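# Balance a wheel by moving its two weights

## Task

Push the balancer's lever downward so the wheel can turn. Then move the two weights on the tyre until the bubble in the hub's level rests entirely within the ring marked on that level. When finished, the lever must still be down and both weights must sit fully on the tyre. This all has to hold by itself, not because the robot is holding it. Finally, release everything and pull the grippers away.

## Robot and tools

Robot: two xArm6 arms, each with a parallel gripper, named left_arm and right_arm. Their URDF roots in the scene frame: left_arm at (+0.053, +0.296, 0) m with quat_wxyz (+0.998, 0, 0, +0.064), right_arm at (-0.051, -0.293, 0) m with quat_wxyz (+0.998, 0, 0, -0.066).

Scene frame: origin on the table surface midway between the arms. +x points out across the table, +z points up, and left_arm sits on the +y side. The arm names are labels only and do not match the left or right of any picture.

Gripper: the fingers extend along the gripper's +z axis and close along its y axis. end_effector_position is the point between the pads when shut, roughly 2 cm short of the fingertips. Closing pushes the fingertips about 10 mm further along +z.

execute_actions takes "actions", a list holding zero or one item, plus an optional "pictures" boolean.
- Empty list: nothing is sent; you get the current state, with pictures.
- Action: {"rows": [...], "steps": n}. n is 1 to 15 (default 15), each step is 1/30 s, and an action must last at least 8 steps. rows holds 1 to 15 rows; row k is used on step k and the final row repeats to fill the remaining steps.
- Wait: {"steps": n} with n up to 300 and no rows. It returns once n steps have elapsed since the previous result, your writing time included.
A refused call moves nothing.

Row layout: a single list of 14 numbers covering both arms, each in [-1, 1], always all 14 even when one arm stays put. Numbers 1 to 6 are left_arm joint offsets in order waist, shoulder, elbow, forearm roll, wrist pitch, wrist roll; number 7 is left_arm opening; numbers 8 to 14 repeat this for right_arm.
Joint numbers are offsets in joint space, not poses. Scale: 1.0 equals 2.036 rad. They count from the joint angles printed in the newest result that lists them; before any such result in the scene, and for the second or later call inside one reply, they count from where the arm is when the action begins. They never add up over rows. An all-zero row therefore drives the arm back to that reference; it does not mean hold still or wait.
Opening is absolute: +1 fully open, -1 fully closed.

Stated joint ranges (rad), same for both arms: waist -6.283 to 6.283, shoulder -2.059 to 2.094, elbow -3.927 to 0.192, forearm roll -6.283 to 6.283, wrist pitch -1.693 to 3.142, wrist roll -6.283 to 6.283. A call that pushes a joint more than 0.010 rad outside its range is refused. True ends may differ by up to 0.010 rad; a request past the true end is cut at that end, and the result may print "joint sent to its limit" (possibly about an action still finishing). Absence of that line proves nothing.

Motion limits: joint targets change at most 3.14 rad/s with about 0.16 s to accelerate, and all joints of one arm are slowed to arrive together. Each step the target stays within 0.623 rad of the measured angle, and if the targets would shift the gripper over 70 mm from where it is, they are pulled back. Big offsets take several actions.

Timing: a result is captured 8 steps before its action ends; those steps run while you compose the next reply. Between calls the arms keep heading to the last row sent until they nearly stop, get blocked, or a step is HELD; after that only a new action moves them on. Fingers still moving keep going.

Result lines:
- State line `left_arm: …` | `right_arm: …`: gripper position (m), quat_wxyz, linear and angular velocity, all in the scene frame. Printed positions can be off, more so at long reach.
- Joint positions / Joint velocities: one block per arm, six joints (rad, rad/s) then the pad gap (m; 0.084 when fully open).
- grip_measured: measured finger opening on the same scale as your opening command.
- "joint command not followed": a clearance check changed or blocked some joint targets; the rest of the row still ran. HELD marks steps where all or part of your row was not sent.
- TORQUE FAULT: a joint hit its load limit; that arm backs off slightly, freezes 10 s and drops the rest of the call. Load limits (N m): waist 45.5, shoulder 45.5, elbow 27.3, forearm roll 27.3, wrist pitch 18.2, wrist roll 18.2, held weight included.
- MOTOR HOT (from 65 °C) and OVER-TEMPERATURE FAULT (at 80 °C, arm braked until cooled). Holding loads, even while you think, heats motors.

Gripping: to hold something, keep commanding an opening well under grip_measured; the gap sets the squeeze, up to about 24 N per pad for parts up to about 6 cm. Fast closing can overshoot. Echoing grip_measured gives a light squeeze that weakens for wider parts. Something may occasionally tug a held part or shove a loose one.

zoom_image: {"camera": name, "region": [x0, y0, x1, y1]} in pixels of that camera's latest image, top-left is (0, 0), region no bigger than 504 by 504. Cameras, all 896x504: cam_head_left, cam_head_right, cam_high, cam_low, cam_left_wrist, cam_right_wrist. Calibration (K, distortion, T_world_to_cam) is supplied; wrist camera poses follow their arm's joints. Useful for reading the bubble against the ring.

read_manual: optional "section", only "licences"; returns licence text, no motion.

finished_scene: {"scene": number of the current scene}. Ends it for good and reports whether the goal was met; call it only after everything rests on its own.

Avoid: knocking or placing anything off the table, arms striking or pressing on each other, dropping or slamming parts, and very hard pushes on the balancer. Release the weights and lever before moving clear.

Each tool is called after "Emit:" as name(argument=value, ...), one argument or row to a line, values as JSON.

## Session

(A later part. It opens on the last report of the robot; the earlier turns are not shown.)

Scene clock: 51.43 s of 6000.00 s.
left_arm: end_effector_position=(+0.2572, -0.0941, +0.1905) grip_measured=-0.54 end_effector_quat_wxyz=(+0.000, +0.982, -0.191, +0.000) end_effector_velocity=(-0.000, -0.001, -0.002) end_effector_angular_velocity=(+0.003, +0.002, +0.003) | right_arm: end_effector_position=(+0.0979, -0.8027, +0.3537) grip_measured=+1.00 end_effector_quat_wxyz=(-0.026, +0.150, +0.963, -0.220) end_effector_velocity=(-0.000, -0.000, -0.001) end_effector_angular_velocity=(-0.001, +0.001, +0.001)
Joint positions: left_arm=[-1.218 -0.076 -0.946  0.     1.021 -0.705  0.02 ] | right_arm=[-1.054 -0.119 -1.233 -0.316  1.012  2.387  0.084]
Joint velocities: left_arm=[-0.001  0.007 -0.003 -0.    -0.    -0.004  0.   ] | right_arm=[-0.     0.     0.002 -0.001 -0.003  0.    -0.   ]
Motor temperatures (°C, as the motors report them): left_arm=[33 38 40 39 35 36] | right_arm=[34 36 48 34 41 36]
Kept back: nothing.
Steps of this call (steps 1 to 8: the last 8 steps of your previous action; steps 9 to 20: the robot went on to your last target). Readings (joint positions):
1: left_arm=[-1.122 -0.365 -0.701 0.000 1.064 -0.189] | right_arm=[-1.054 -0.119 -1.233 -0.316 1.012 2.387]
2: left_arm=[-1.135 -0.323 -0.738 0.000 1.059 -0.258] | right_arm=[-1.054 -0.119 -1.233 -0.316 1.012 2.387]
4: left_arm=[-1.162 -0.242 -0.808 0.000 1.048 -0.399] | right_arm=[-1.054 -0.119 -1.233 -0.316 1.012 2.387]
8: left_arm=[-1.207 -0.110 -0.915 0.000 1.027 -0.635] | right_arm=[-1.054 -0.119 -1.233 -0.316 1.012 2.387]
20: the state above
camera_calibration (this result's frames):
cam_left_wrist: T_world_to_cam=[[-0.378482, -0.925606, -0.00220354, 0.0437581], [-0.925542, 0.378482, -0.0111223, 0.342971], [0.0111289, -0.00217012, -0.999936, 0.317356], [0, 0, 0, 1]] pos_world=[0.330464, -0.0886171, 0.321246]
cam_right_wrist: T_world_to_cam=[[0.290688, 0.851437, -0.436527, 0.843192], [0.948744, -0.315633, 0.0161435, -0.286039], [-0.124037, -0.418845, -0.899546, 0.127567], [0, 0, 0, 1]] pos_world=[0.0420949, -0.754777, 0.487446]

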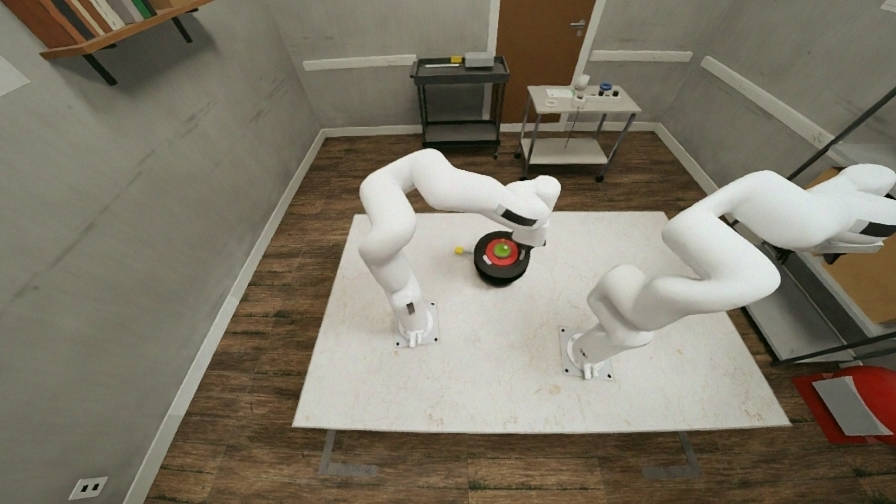

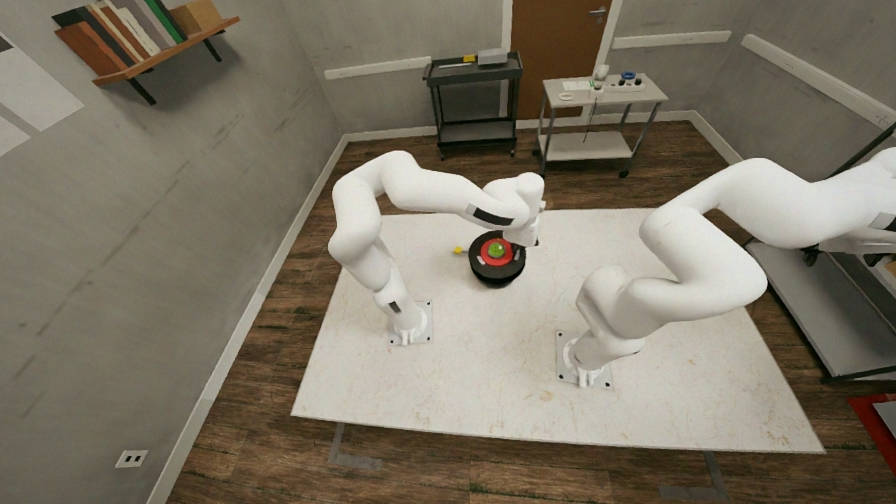

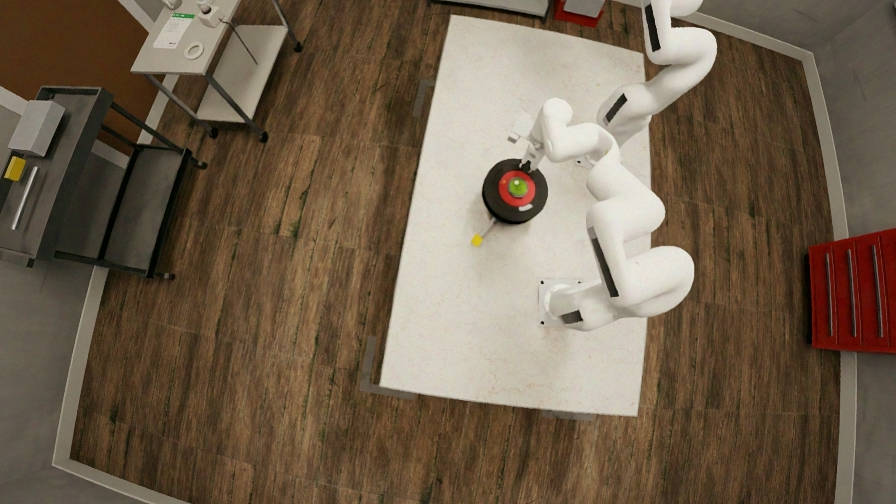

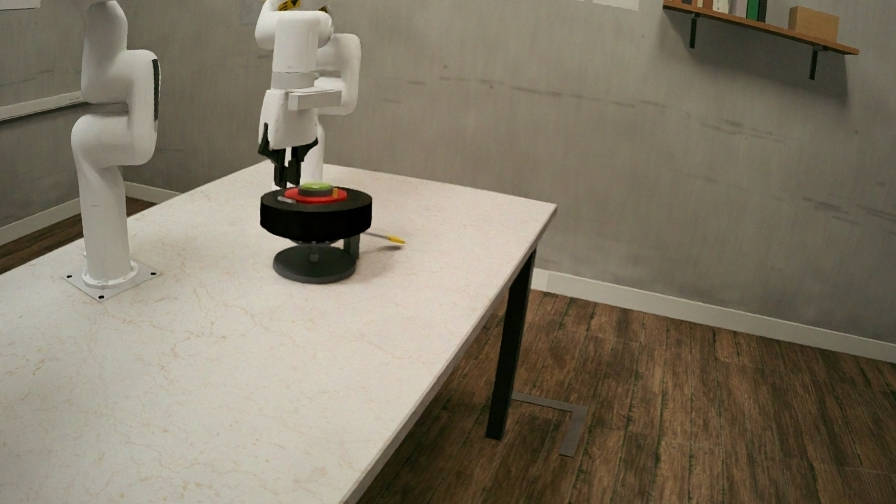

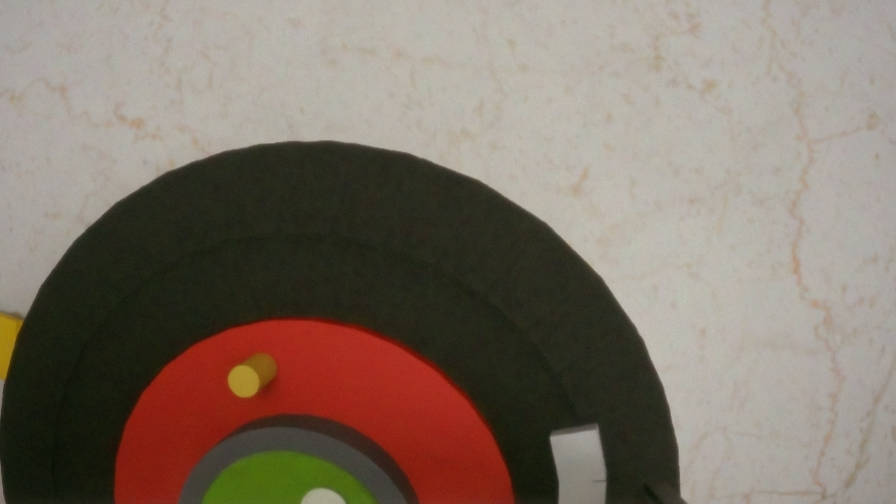

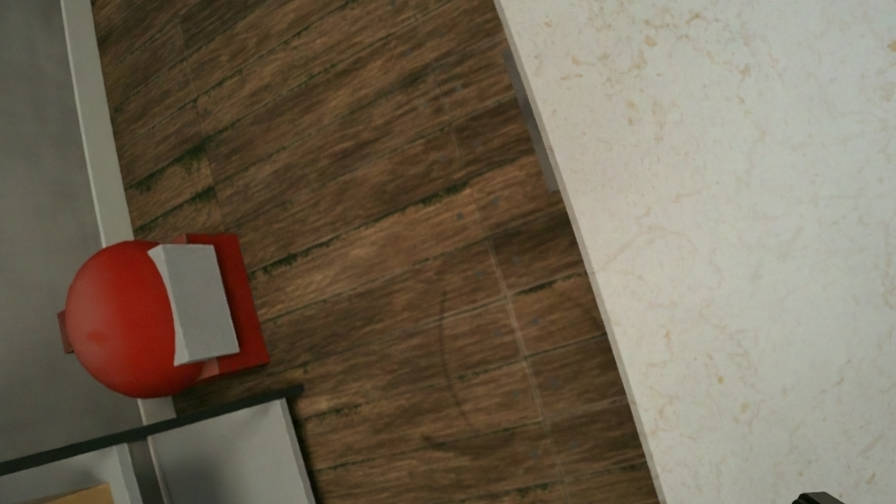

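Emit:
execute_actions(
  actions=[
    {"rows":[[-0.0026,0.004,-0.002,0,-0.002,0,-0.48,0,0,0,0,0,0,1],[-0.0026,0.007,0.001,0,-0.008,0,-0.48,0,0,0,0,0,0,1],[-0.0026,0.01,0.004,0,-0.014,0,-0.48,0,0,0,0,0,0,1],[-0.0026,0.013,0.007,0,-0.02,0,-0.48,0,0,0,0,0,0,1],[-0.0026,0.016,0.011,0,-0.027,0,-0.48,0,0,0,0,0,0,1],[-0.0026,0.019,0.014,0,-0.033,0,-0.48,0,0,0,0,0,0,1],[-0.0026,0.021,0.016,0,-0.037,0,-0.48,0,0,0,0,0,0,1],[-0.0026,0.023,0.018,0,-0.041,0,-0.48,0,0,0,0,0,0,1],[-0.0026,0.025,0.02,0,-0.045,0,-0.48,0,0,0,0,0,0,1],[-0.0026,0.0265,0.022,0,-0.0485,0,-0.48,0,0,0,0,0,0,1],[-0.0026,0.028,0.0235,0,-0.0515,0,-0.48,0,0,0,0,0,0,1],[-0.0026,0.0295,0.025,0,-0.0545,0,-0.48,0,0,0,0,0,0,1],[-0.0026,0.031,0.0266,0,-0.057,0,-0.48,0,0,0,0,0,0,1]],"steps":15},
  ],
)

Emit:
execute_actions(
  actions=[
    {"steps":16},
  ],
)

Emit:
execute_actions(
  actions=[
    {"rows":[[0,0,0,0,0,0,-0.52,0,0,0,0,0,0,1],[0,0,0,0,0,0,-0.57,0,0,0,0,0,0,1],[0,0,0,0,0,0,-0.62,0,0,0,0,0,0,1],[0,0,0,0,0,0,-0.67,0,0,0,0,0,0,1],[0,0,0,0,0,0,-0.73,0,0,0,0,0,0,1],[0,0,0,0,0,0,-0.8,0,0,0,0,0,0,1],[0,0,0,0,0,0,-0.9,0,0,0,0,0,0,1]],"steps":12},
  ],
)

Emit:
execute_actions(
  actions=[
    {"steps":10},
  ],
  pictures=true,
)

Scene clock: 52.93 s of 6000.00 s.
left_arm: end_effector_position=(+0.2565, -0.0975, +0.1772) grip_measured=-0.50 end_effector_quat_wxyz=(+0.001, +0.981, -0.194, +0.001) end_effector_velocity=(-0.004, +0.003, -0.131) end_effector_angular_velocity=(+0.033, +0.017, -0.005) | right_arm: end_effector_position=(+0.0979, -0.8027, +0.3537) grip_measured=+1.00 end_effector_quat_wxyz=(-0.026, +0.150, +0.963, -0.220) end_effector_velocity=(+0.000, +0.000, +0.000) end_effector_angular_velocity=(+0.000, -0.001, -0.000)
Joint positions: left_arm=[-1.223 -0.051 -0.932  0.     0.982 -0.705  0.022] | right_arm=[-1.054 -0.119 -1.233 -0.316  1.012  2.387  0.084]
Joint velocities: left_arm=[-0.005  0.18   0.19   0.    -0.333  0.     0.   ] | right_arm=[-0.    -0.    -0.     0.001  0.001 -0.    -0.   ]
Motor temperatures (°C, as the motors report them): left_arm=[33 38 40 39 35 36] | right_arm=[34 36 49 34 41 36]
Steps of this call (steps 1 to 15: the robot went on to your last target; steps 16 to 38: nothing new was sent; steps 39 to 45: the first 7 steps of this action). Readings (joint positions):
39: left_arm=[-1.218 -0.075 -0.946 0.000 1.021 -0.706] | right_arm=[-1.054 -0.119 -1.233 -0.316 1.012 2.387]
40: left_arm=[-1.219 -0.074 -0.947 0.000 1.020 -0.706] | right_arm=[-1.054 -0.119 -1.233 -0.316 1.012 2.387]
42: left_arm=[-1.221 -0.067 -0.946 0.000 1.011 -0.706] | right_arm=[-1.054 -0.119 -1.233 -0.316 1.012 2.387]
45: the state above

Scene clock: 53.47 s of 6000.00 s.
left_arm: end_effector_position=(+0.2574, -0.0996, +0.1539) grip_measured=-0.49 end_effector_quat_wxyz=(+0.003, +0.981, -0.194, +0.003) end_effector_velocity=(-0.001, +0.001, -0.004) end_effector_angular_velocity=(+0.003, +0.002, -0.001) | right_arm: end_effector_position=(+0.0979, -0.8027, +0.3537) grip_measured=+1.00 end_effector_quat_wxyz=(-0.026, +0.150, +0.963, -0.220) end_effector_velocity=(-0.000, +0.000, -0.001) end_effector_angular_velocity=(+0.003, -0.000, -0.001)
Joint positions: left_arm=[-1.223 -0.017 -0.897  0.     0.905 -0.706  0.022] | right_arm=[-1.054 -0.119 -1.233 -0.316  1.012  2.387  0.084]
Joint velocities: left_arm=[-0.001  0.005  0.005 -0.    -0.007  0.001  0.   ] | right_arm=[-0.     0.001  0.001  0.001 -0.     0.     0.   ]
Motor temperatures (°C, as the motors report them): left_arm=[33 38 40 39 35 36] | right_arm=[34 36 49 34 41 36]
Kept back: nothing.
Steps of this call (steps 1 to 8: the last 8 steps of your previous action; steps 9 to 16: the robot went on to your last target). Readings (joint positions):
1: left_arm=[-1.223 -0.045 -0.926 0.000 0.971 -0.705] | right_arm=[-1.054 -0.119 -1.233 -0.316 1.012 2.387]
2: left_arm=[-1.223 -0.040 -0.920 0.000 0.961 -0.705] | right_arm=[-1.054 -0.119 -1.233 -0.316 1.012 2.387]
4: left_arm=[-1.223 -0.030 -0.910 0.000 0.942 -0.705] | right_arm=[-1.054 -0.119 -1.233 -0.316 1.012 2.387]
8: left_arm=[-1.223 -0.019 -0.900 0.001 0.914 -0.705] | right_arm=[-1.054 -0.119 -1.233 -0.316 1.012 2.387]
16: the state above

Scene clock: 53.60 s of 6000.00 s.
left_arm: end_effector_position=(+0.2579, -0.0994, +0.1538) grip_measured=-0.62 end_effector_quat_wxyz=(+0.003, +0.981, -0.193, +0.003) end_effector_velocity=(+0.002, +0.004, -0.010) end_effector_angular_velocity=(+0.012, +0.005, +0.006) | right_arm: end_effector_position=(+0.0979, -0.8027, +0.3537) grip_measured=+1.00 end_effector_quat_wxyz=(-0.026, +0.150, +0.963, -0.220) end_effector_velocity=(-0.000, +0.000, +0.000) end_effector_angular_velocity=(-0.000, -0.001, -0.000)
Joint positions: left_arm=[-1.222 -0.017 -0.897  0.001  0.905 -0.705  0.017] | right_arm=[-1.054 -0.119 -1.233 -0.316  1.012  2.387  0.084]
Joint velocities: left_arm=[ 0.008  0.015  0.012  0.002 -0.014  0.001 -0.067] | right_arm=[-0.    -0.001  0.001  0.001 -0.001  0.     0.   ]
Motor temperatures (°C, as the motors report them): left_arm=[33 38 40 39 35 36] | right_arm=[34 36 49 34 41 36]
Steps of this call (steps 1 to 4: the first 4 steps of this action). Readings (joint positions):
1: left_arm=[-1.223 -0.017 -0.897 0.000 0.905 -0.706] | right_arm=[-1.054 -0.119 -1.233 -0.316 1.012 2.387]
2: left_arm=[-1.223 -0.017 -0.897 0.001 0.906 -0.706] | right_arm=[-1.054 -0.119 -1.233 -0.316 1.012 2.387]
4: the state above

Scene clock: 53.93 s of 6000.00 s.
left_arm: end_effector_position=(+0.2564, -0.0983, +0.1515) grip_measured=-0.71 end_effector_quat_wxyz=(+0.001, +0.981, -0.194, +0.001) end_effector_velocity=(+0.001, +0.000, +0.003) end_effector_angular_velocity=(-0.001, -0.002, +0.001) | right_arm: end_effector_position=(+0.0979, -0.8027, +0.3537) grip_measured=+1.00 end_effector_quat_wxyz=(-0.026, +0.150, +0.963, -0.220) end_effector_velocity=(-0.000, +0.000, -0.001) end_effector_angular_velocity=(+0.002, +0.001, -0.000)
Joint positions: left_arm=[-1.224 -0.015 -0.894 -0.     0.905 -0.706  0.013] | right_arm=[-1.054 -0.119 -1.233 -0.316  1.012  2.387  0.084]
Joint velocities: left_arm=[ 0.002 -0.005 -0.004  0.001  0.007  0.001 -0.   ] | right_arm=[-0.    -0.     0.002 -0.    -0.     0.     0.   ]
Motor temperatures (°C, as the motors report them): left_arm=[33 38 40 39 35 36] | right_arm=[34 36 49 34 41 36]
Kept back: nothing.
Steps of this call (steps 1 to 8: the last 8 steps of your previous action; steps 9 to 10: the robot went on to your last target). Readings (joint positions):
1: left_arm=[-1.223 -0.016 -0.895 0.000 0.904 -0.705] | right_arm=[-1.054 -0.119 -1.233 -0.316 1.012 2.387]
2: left_arm=[-1.224 -0.013 -0.892 -0.000 0.903 -0.705] | right_arm=[-1.054 -0.119 -1.233 -0.316 1.012 2.387]
4: left_arm=[-1.224 -0.013 -0.893 -0.000 0.903 -0.705] | right_arm=[-1.054 -0.119 -1.233 -0.316 1.012 2.387]
8: left_arm=[-1.224 -0.014 -0.894 -0.000 0.905 -0.706] | right_arm=[-1.054 -0.119 -1.233 -0.316 1.012 2.387]
10: the state above
camera_calibration (this result's frames):
cam_left_wrist: T_world_to_cam=[[-0.383702, -0.923457, -0.000278058, 0.040716], [-0.923378, 0.383673, -0.0129242, 0.343582], [0.0120416, -0.0047023, -0.999916, 0.277902], [0, 0, 0, 1]] pos_world=[0.329533, -0.092917, 0.282331]
cam_right_wrist: T_world_to_cam=[[0.290688, 0.851437, -0.436527, 0.843192], [0.948744, -0.315633, 0.0161433, -0.286039], [-0.124037, -0.418845, -0.899546, 0.127567], [0, 0, 0, 1]] pos_world=[0.0420948, -0.754777, 0.487446]

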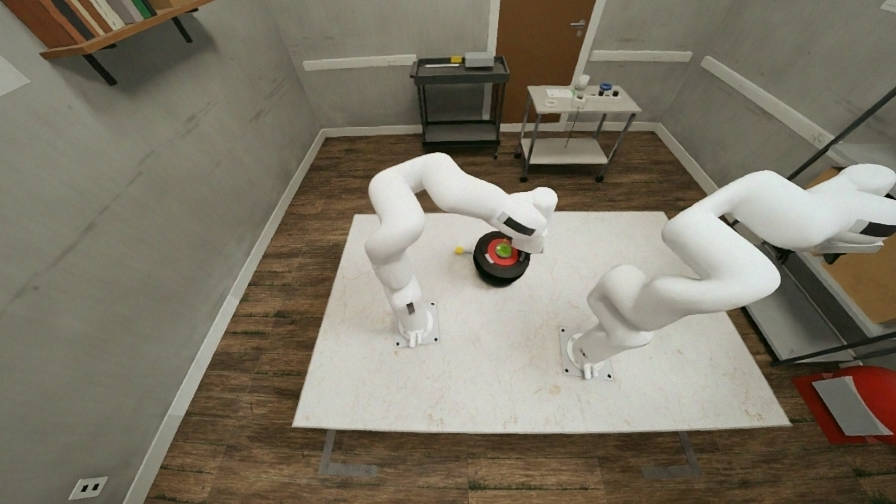

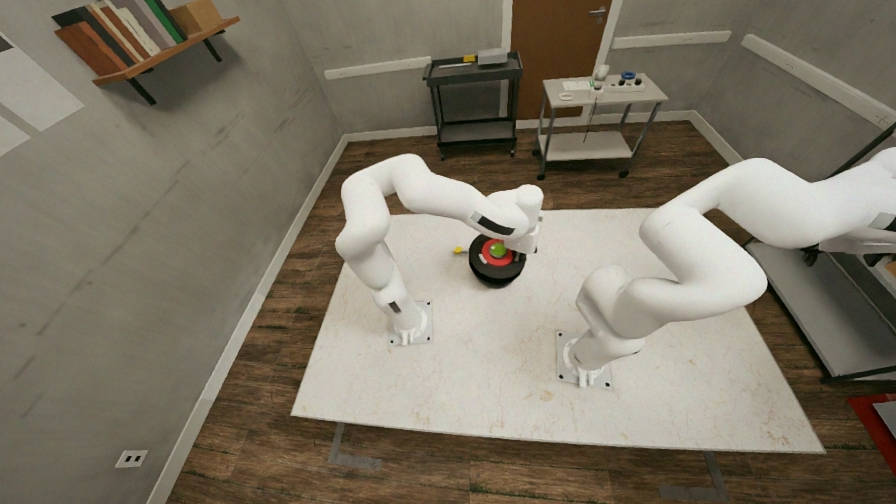

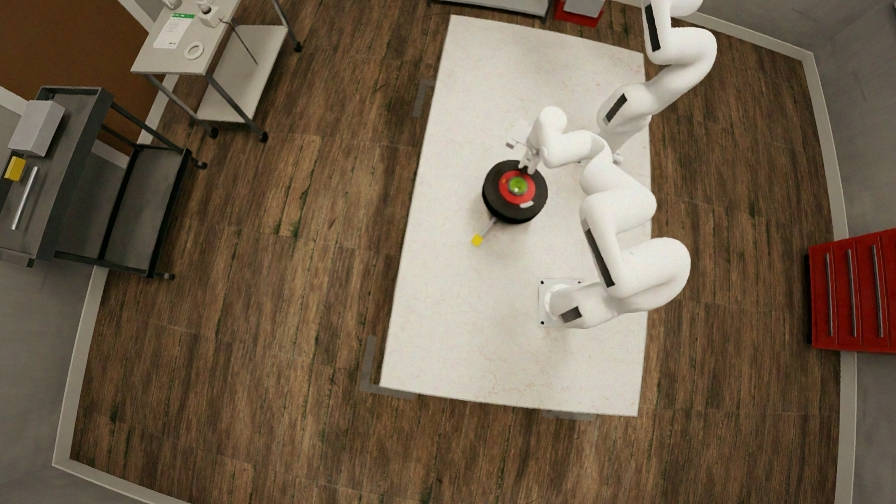

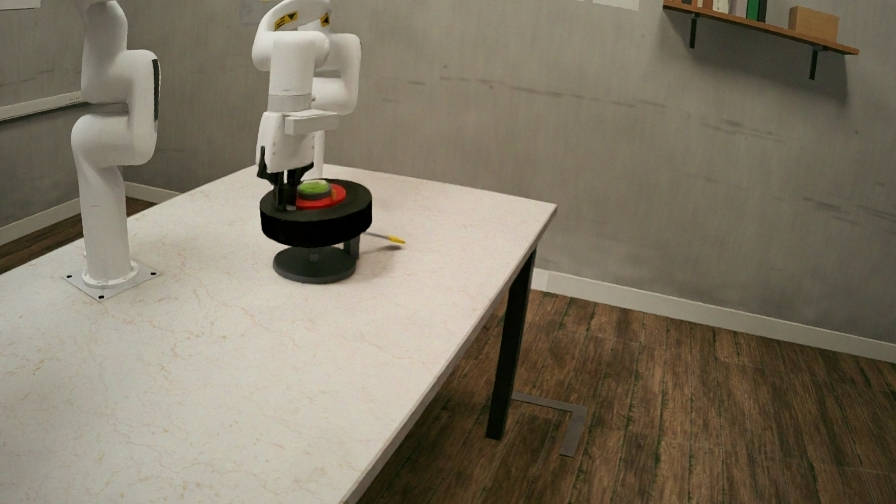

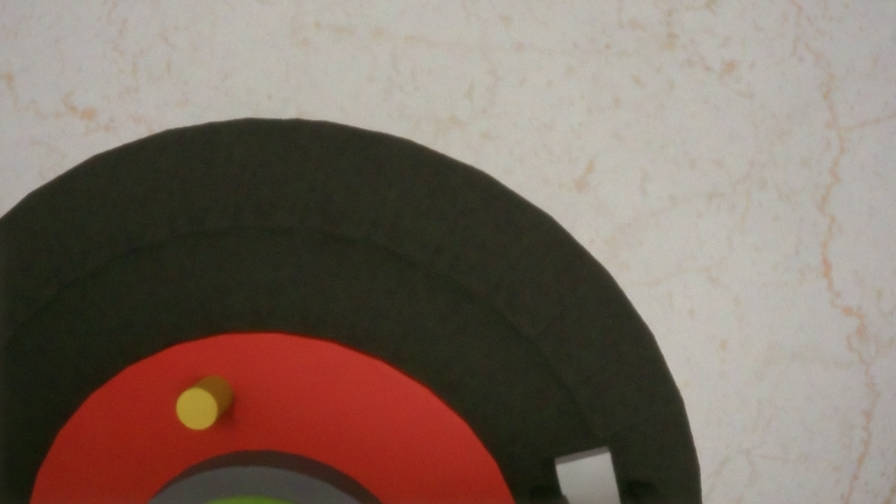

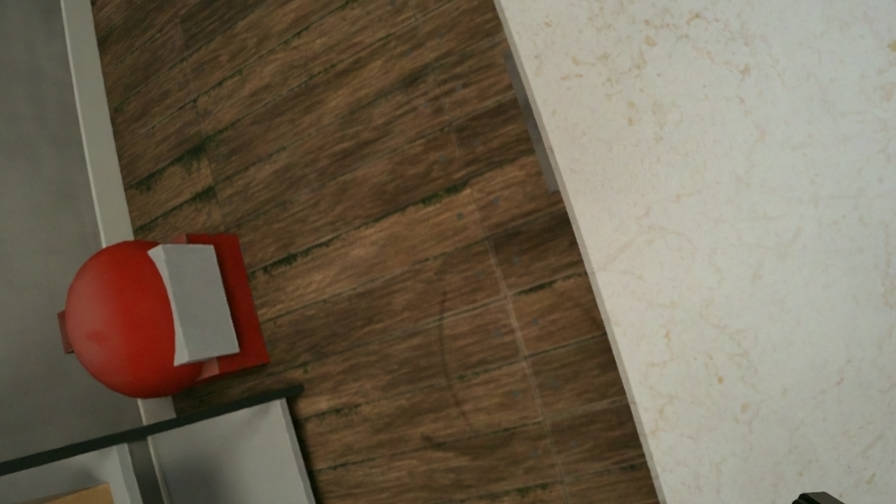

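Emit:
execute_actions(
  actions=[
    {"rows":[[0,-0.001,-0.001,0,0.002,0,-0.9,0,0,0,0,0,0,1],[0,-0.003,-0.003,0,0.006,0,-0.9,0,0,0,0,0,0,1],[0,-0.005,-0.0055,0,0.0105,0,-0.9,0,0,0,0,0,0,1],[0,-0.008,-0.009,0,0.017,0,-0.9,0,0,0,0,0,0,1],[0,-0.012,-0.013,0,0.025,0,-0.9,0,0,0,0,0,0,1],[0,-0.016,-0.0175,0,0.0335,0,-0.9,0,0,0,0,0,0,1],[0,-0.02,-0.022,0,0.042,0,-0.9,0,0,0,0,0,0,1],[0,-0.024,-0.026,0,0.05,0,-0.9,0,0,0,0,0,0,1],[0,-0.0275,-0.03,0,0.0575,0,-0.9,0,0,0,0,0,0,1],[0,-0.0275,-0.03,0,0.0575,0,-0.9,0,0,0,0,0,0,1],[0,-0.0275,-0.03,0,0.0575,0,-0.9,0,0,0,0,0,0,1],[0.005,-0.019,-0.04,0,0.059,-0.04,-0.9,0,0,0,0,0,0,1],[0.012,-0.006,-0.053,0,0.06,-0.1,-0.9,0,0,0,0,0,0,1],[0.02,0.008,-0.068,0,0.062,-0.16,-0.9,0,0,0,0,0,0,1],[0.0258,0.0177,-0.0788,0,0.0631,-0.2087,-0.9,0,0,0,0,0,0,1]],"steps":15},
  ],
)

Emit:
execute_actions(
  actions=[
    {"steps":24},
  ],
  pictures=true,
)

Scene clock: 55.13 s of 6000.00 s.
left_arm: end_effector_position=(+0.2562, -0.0979, +0.1626) grip_measured=-0.71 end_effector_quat_wxyz=(+0.000, +0.981, -0.194, +0.000) end_effector_velocity=(+0.001, -0.003, +0.130) end_effector_angular_velocity=(-0.007, -0.003, +0.000) | right_arm: end_effector_position=(+0.0979, -0.8027, +0.3537) grip_measured=+1.00 end_effector_quat_wxyz=(-0.026, +0.150, +0.963, -0.220) end_effector_velocity=(-0.000, -0.000, -0.000) end_effector_angular_velocity=(+0.001, +0.002, +0.000)
Joint positions: left_arm=[-1.224 -0.03  -0.911  0.     0.941 -0.706  0.013] | right_arm=[-1.054 -0.119 -1.233 -0.316  1.012  2.387  0.084]
Joint velocities: left_arm=[-0.001 -0.178 -0.198 -0.     0.369 -0.001  0.   ] | right_arm=[-0.     0.001 -0.001 -0.001  0.    -0.    -0.   ]
Motor temperatures (°C, as the motors report them): left_arm=[33 38 40 39 35 36] | right_arm=[34 36 49 34 41 36]
Steps of this call (steps 1 to 15: the robot went on to your last target; steps 16 to 29: nothing new was sent; steps 30 to 36: the first 7 steps of this action). Readings (joint positions):
30: left_arm=[-1.223 -0.017 -0.897 0.000 0.906 -0.706] | right_arm=[-1.054 -0.119 -1.233 -0.316 1.012 2.387]
31: left_arm=[-1.223 -0.017 -0.897 0.000 0.906 -0.706] | right_arm=[-1.054 -0.119 -1.233 -0.316 1.012 2.387]
33: left_arm=[-1.224 -0.019 -0.898 0.000 0.914 -0.706] | right_arm=[-1.054 -0.119 -1.233 -0.316 1.012 2.387]
36: the state above

Scene clock: 55.93 s of 6000.00 s.
left_arm: end_effector_position=(+0.2894, -0.1089, +0.1898) grip_measured=-0.71 end_effector_quat_wxyz=(-0.000, +0.999, +0.043, -0.000) end_effector_velocity=(-0.000, -0.001, +0.000) end_effector_angular_velocity=(-0.000, -0.000, +0.005) | right_arm: end_effector_position=(+0.0979, -0.8027, +0.3537) grip_measured=+1.00 end_effector_quat_wxyz=(-0.026, +0.150, +0.963, -0.220) end_effector_velocity=(-0.000, -0.000, -0.000) end_effector_angular_velocity=(+0.000, +0.001, +0.000)
Joint positions: left_arm=[-1.172  0.021 -1.054 -0.     1.034 -1.13   0.013] | right_arm=[-1.054 -0.119 -1.233 -0.316  1.012  2.387  0.084]
Joint velocities: left_arm=[-0.001  0.001 -0.002  0.    -0.    -0.006  0.   ] | right_arm=[-0.     0.    -0.    -0.001  0.    -0.    -0.   ]
Motor temperatures (°C, as the motors report them): left_arm=[33 38 40 39 35 36] | right_arm=[34 36 49 34 41 36]
Kept back: nothing.
Steps of this call (steps 1 to 8: the last 8 steps of your previous action; steps 9 to 24: the robot went on to your last target). Readings (joint positions):
1: left_arm=[-1.224 -0.037 -0.918 -0.000 0.954 -0.706] | right_arm=[-1.054 -0.119 -1.233 -0.316 1.012 2.387]
2: left_arm=[-1.224 -0.044 -0.926 -0.000 0.968 -0.706] | right_arm=[-1.054 -0.119 -1.233 -0.316 1.012 2.387]
4: left_arm=[-1.224 -0.059 -0.943 -0.000 0.997 -0.706] | right_arm=[-1.054 -0.119 -1.233 -0.316 1.012 2.387]
8: left_arm=[-1.218 -0.059 -0.968 -0.000 1.021 -0.758] | right_arm=[-1.054 -0.119 -1.233 -0.316 1.012 2.387]
24: the state above
camera_calibration (this result's frames):
cam_left_wrist: T_world_to_cam=[[0.0825006, -0.996586, -0.00315902, -0.0987935], [-0.996542, -0.0824649, -0.0101377, 0.348511], [0.00984262, 0.00398446, -0.999944, 0.317373], [0, 0, 0, 1]] pos_world=[0.352333, -0.0709808, 0.320576]
cam_right_wrist: T_world_to_cam=[[0.290688, 0.851437, -0.436527, 0.843192], [0.948744, -0.315633, 0.0161431, -0.286038], [-0.124037, -0.418845, -0.899546, 0.127567], [0, 0, 0, 1]] pos_world=[0.0420948, -0.754777, 0.487446]

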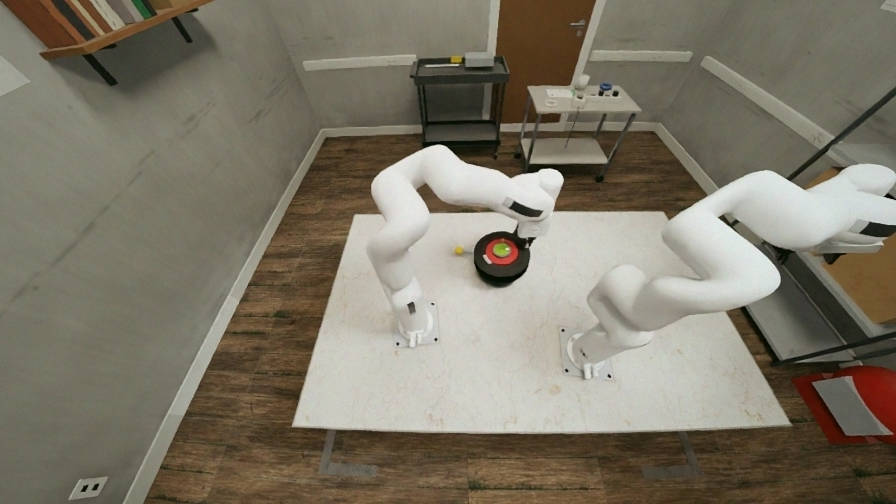

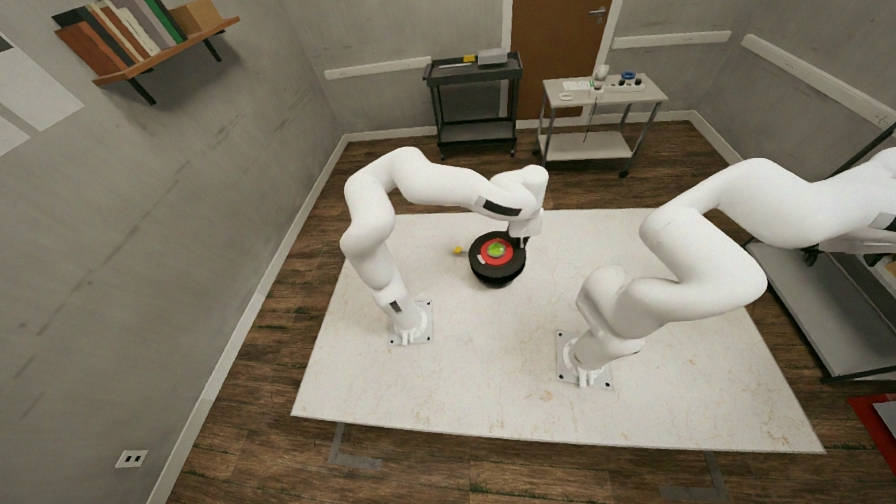

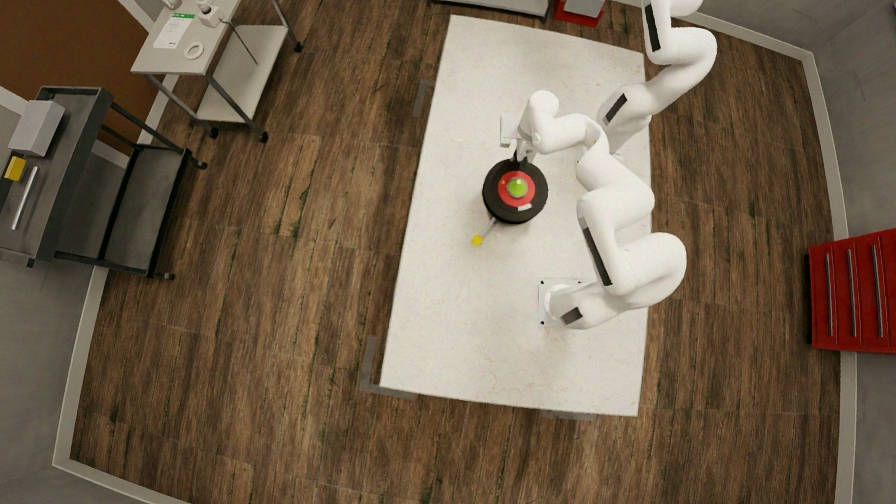

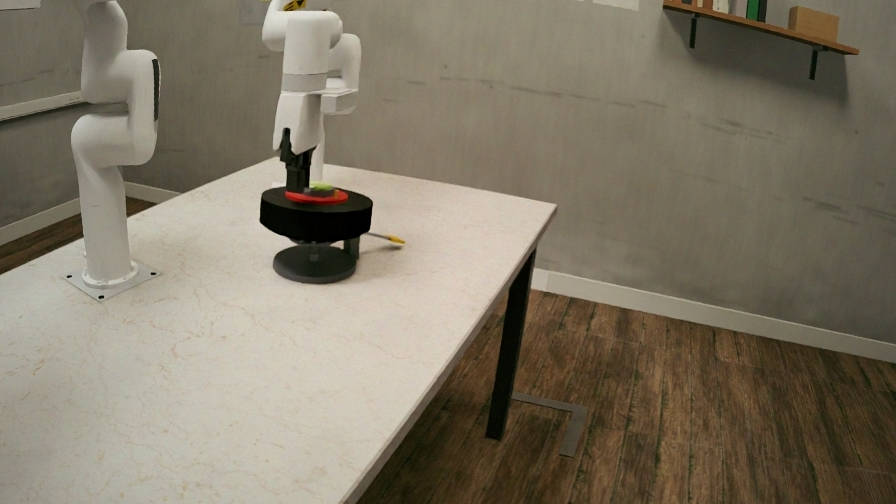

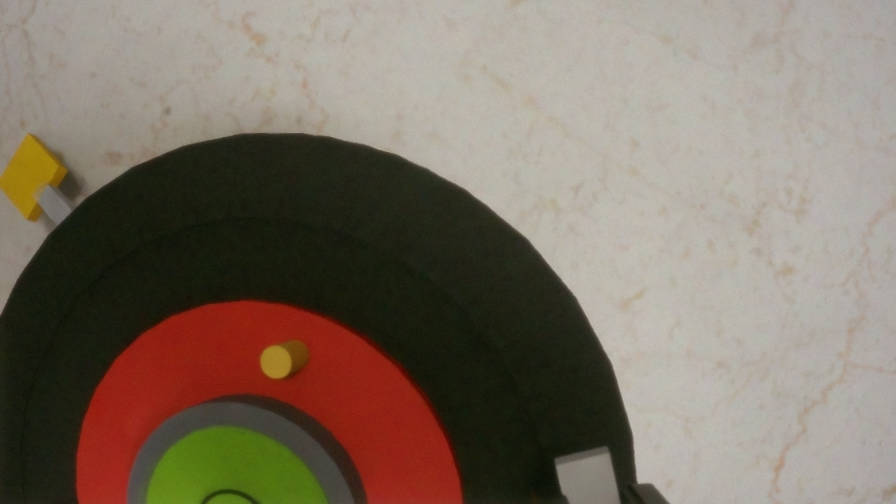

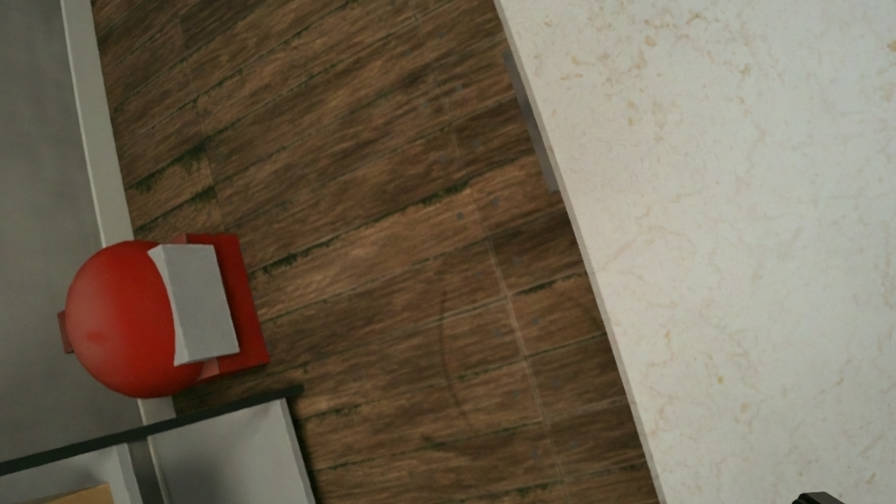

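Emit:
execute_actions(
  actions=[
    {"rows":[[0,0.002,0.0025,0,-0.0045,0,-0.9,0,0,0,0,0,0,1],[0,0.004,0.005,0,-0.009,0,-0.9,0,0,0,0,0,0,1],[0,0.006,0.0075,0,-0.0135,0,-0.9,0,0,0,0,0,0,1],[0,0.008,0.01,0,-0.018,0,-0.9,0,0,0,0,0,0,1],[0,0.01,0.0125,0,-0.0225,0,-0.9,0,0,0,0,0,0,1],[0,0.012,0.015,0,-0.027,0,-0.9,0,0,0,0,0,0,1],[0,0.0135,0.0165,0,-0.03,0,-0.9,0,0,0,0,0,0,1],[0,0.015,0.018,0,-0.033,0,-0.9,0,0,0,0,0,0,1],[0,0.016,0.0195,0,-0.0355,0,-0.9,0,0,0,0,0,0,1],[0,0.017,0.021,0,-0.038,0,-0.9,0,0,0,0,0,0,1],[0,0.018,0.022,0,-0.04,0,-0.9,0,0,0,0,0,0,1],[0,0.019,0.0235,0,-0.0425,0,-0.9,0,0,0,0,0,0,1],[0,0.02,0.0245,0,-0.0445,0,-0.9,0,0,0,0,0,0,1],[0,0.021,0.0255,0,-0.0465,0,-0.9,0,0,0,0,0,0,1],[0,0.0215,0.0265,0,-0.0485,0,-0.9,0,0,0,0,0,0,1]],"steps":15},
  ],
)

Emit:
execute_actions(
  actions=[
    {"steps":18},
  ],
)

Emit:
execute_actions(
  actions=[
    {"rows":[[0,0,0,0,0,0,-0.8,0,0,0,0,0,0,1],[0,0,0,0,0,0,-0.72,0,0,0,0,0,0,1],[0,0,0,0,0,0,-0.65,0,0,0,0,0,0,1],[0,0,0,0,0,0,-0.58,0,0,0,0,0,0,1],[0,0,0,0,0,0,-0.52,0,0,0,0,0,0,1],[0,0,0,0,0,0,-0.5,0,0,0,0,0,0,1],[0,0,0,0,0,0,-0.5,0,0,0,0,0,0,1],[0,-0.001,-0.0013,0,0.0023,0,-0.5,0,0,0,0,0,0,1],[0,-0.003,-0.004,0,0.007,0,-0.5,0,0,0,0,0,0,1],[0,-0.006,-0.0075,0,0.0135,0,-0.5,0,0,0,0,0,0,1],[0,-0.01,-0.012,0,0.022,0,-0.5,0,0,0,0,0,0,1],[0,-0.014,-0.017,0,0.031,0,-0.5,0,0,0,0,0,0,1],[0,-0.018,-0.022,0,0.04,0,-0.5,0,0,0,0,0,0,1],[0,-0.022,-0.027,0,0.049,0,-0.5,0,0,0,0,0,0,1],[0,-0.026,-0.032,0,0.058,0,-0.5,0,0,0,0,0,0,1]],"steps":15},
  ],
)

Emit:
execute_actions(
  actions=[
    {"steps":18},
  ],
)

Scene clock: 57.50 s of 6000.00 s.
left_arm: end_effector_position=(+0.2896, -0.1093, +0.1774) grip_measured=-0.71 end_effector_quat_wxyz=(-0.000, +0.999, +0.043, -0.000) end_effector_velocity=(-0.003, +0.005, -0.102) end_effector_angular_velocity=(+0.025, +0.015, -0.000) | right_arm: end_effector_position=(+0.0979, -0.8027, +0.3537) grip_measured=+1.00 end_effector_quat_wxyz=(-0.026, +0.150, +0.963, -0.220) end_effector_velocity=(-0.000, -0.001, +0.001) end_effector_angular_velocity=(-0.002, -0.000, -0.001)
Joint positions: left_arm=[-1.172  0.036 -1.035 -0.     0.999 -1.13   0.013] | right_arm=[-1.054 -0.119 -1.233 -0.316  1.012  2.387  0.084]
Joint velocities: left_arm=[-0.     0.123  0.155  0.    -0.248 -0.    -0.   ] | right_arm=[-0.     0.    -0.003 -0.001  0.001  0.     0.   ]
Motor temperatures (°C, as the motors report them): left_arm=[33 38 40 39 35 36] | right_arm=[34 36 49 34 41 36]
Steps of this call (steps 1 to 30: the robot went on to your last target; steps 31 to 40: nothing new was sent; steps 41 to 47: the first 7 steps of this action). Readings (joint positions):
41: left_arm=[-1.171 0.021 -1.054 -0.000 1.034 -1.130] | right_arm=[-1.054 -0.119 -1.233 -0.316 1.012 2.387]
42: left_arm=[-1.171 0.022 -1.054 -0.000 1.032 -1.130] | right_arm=[-1.054 -0.119 -1.233 -0.316 1.012 2.387]
44: left_arm=[-1.171 0.025 -1.049 -0.000 1.022 -1.130] | right_arm=[-1.054 -0.119 -1.233 -0.316 1.012 2.387]
47: the state above

Scene clock: 58.10 s of 6000.00 s.
left_arm: end_effector_position=(+0.2897, -0.1094, +0.1553) grip_measured=-0.71 end_effector_quat_wxyz=(+0.000, +0.999, +0.043, +0.000) end_effector_velocity=(-0.001, -0.000, -0.001) end_effector_angular_velocity=(-0.000, +0.000, -0.001) | right_arm: end_effector_position=(+0.0979, -0.8027, +0.3537) grip_measured=+1.00 end_effector_quat_wxyz=(-0.026, +0.150, +0.963, -0.220) end_effector_velocity=(-0.000, +0.000, -0.000) end_effector_angular_velocity=(-0.000, +0.001, +0.000)
Joint positions: left_arm=[-1.172  0.064 -1.    -0.     0.935 -1.13   0.013] | right_arm=[-1.054 -0.119 -1.233 -0.316  1.012  2.387  0.084]
Joint velocities: left_arm=[-0.001  0.001  0.002 -0.    -0.003  0.     0.   ] | right_arm=[-0.    -0.001  0.001 -0.001 -0.    -0.     0.   ]
Motor temperatures (°C, as the motors report them): left_arm=[33 38 40 39 35 36] | right_arm=[34 36 49 34 41 36]
Kept back: nothing.
Steps of this call (steps 1 to 8: the last 8 steps of your previous action; steps 9 to 18: the robot went on to your last target). Readings (joint positions):
1: left_arm=[-1.172 0.040 -1.030 -0.000 0.991 -1.130] | right_arm=[-1.054 -0.119 -1.233 -0.316 1.012 2.387]
2: left_arm=[-1.172 0.044 -1.025 -0.000 0.984 -1.130] | right_arm=[-1.054 -0.119 -1.233 -0.316 1.012 2.387]
4: left_arm=[-1.172 0.050 -1.018 -0.000 0.970 -1.130] | right_arm=[-1.054 -0.119 -1.233 -0.316 1.012 2.387]
8: left_arm=[-1.172 0.059 -1.007 -0.000 0.950 -1.130] | right_arm=[-1.054 -0.119 -1.233 -0.316 1.012 2.387]
18: the state above

Scene clock: 58.33 s of 6000.00 s.
left_arm: end_effector_position=(+0.2897, -0.1094, +0.1554) grip_measured=-0.54 end_effector_quat_wxyz=(+0.000, +0.999, +0.043, +0.000) end_effector_velocity=(-0.001, -0.000, -0.000) end_effector_angular_velocity=(+0.001, +0.001, -0.002) | right_arm: end_effector_position=(+0.0979, -0.8027, +0.3537) grip_measured=+1.00 end_effector_quat_wxyz=(-0.026, +0.150, +0.963, -0.220) end_effector_velocity=(-0.000, -0.000, +0.001) end_effector_angular_velocity=(-0.001, +0.000, -0.000)
Joint positions: left_arm=[-1.172  0.064 -1.    -0.     0.935 -1.13   0.02 ] | right_arm=[-1.054 -0.119 -1.233 -0.316  1.012  2.387  0.084]
Joint velocities: left_arm=[-0.001  0.001  0.     0.     0.     0.001  0.023] | right_arm=[-0.    -0.001  0.    -0.001 -0.     0.     0.   ]
Motor temperatures (°C, as the motors report them): left_arm=[33 38 40 39 35 36] | right_arm=[34 36 49 34 41 36]
Steps of this call (steps 1 to 7: the first 7 steps of this action). Readings (joint positions):
1: left_arm=[-1.172 0.065 -1.000 -0.000 0.935 -1.130] | right_arm=[-1.054 -0.119 -1.233 -0.316 1.012 2.387]
2: left_arm=[-1.172 0.065 -1.000 -0.000 0.935 -1.130] | right_arm=[-1.054 -0.119 -1.233 -0.316 1.012 2.387]
4: left_arm=[-1.172 0.064 -1.000 -0.000 0.935 -1.130] | right_arm=[-1.054 -0.119 -1.233 -0.316 1.012 2.387]
7: the state above

Scene clock: 58.93 s of 6000.00 s.
left_arm: end_effector_position=(+0.2892, -0.1085, +0.1966) grip_measured=-0.52 end_effector_quat_wxyz=(-0.001, +0.999, +0.043, -0.000) end_effector_velocity=(-0.001, +0.000, +0.001) end_effector_angular_velocity=(+0.004, +0.002, -0.001) | right_arm: end_effector_position=(+0.0979, -0.8027, +0.3537) grip_measured=+1.00 end_effector_quat_wxyz=(-0.026, +0.150, +0.963, -0.220) end_effector_velocity=(-0.000, -0.000, -0.000) end_effector_angular_velocity=(-0.000, +0.001, +0.000)
Joint positions: left_arm=[-1.172  0.012 -1.064 -0.     1.053 -1.13   0.021] | right_arm=[-1.054 -0.119 -1.233 -0.316  1.012  2.387  0.084]
Joint velocities: left_arm=[-0.001  0.001 -0.004  0.     0.008  0.    -0.   ] | right_arm=[-0.     0.001 -0.    -0.001 -0.001  0.     0.   ]
Motor temperatures (°C, as the motors report them): left_arm=[33 38 40 39 35 36] | right_arm=[34 36 49 34 41 36]
Kept back: nothing.
Steps of this call (steps 1 to 8: the last 8 steps of your previous action; steps 9 to 18: the robot went on to your last target). Readings (joint positions):
1: left_arm=[-1.172 0.064 -1.000 -0.000 0.935 -1.130] | right_arm=[-1.054 -0.119 -1.233 -0.316 1.012 2.387]
2: left_arm=[-1.172 0.064 -1.001 -0.000 0.936 -1.130] | right_arm=[-1.054 -0.119 -1.233 -0.316 1.012 2.387]
4: left_arm=[-1.172 0.061 -1.005 -0.000 0.945 -1.130] | right_arm=[-1.054 -0.119 -1.233 -0.316 1.012 2.387]
8: left_arm=[-1.172 0.039 -1.032 -0.000 0.993 -1.130] | right_arm=[-1.054 -0.119 -1.233 -0.316 1.012 2.387]
18: the state above


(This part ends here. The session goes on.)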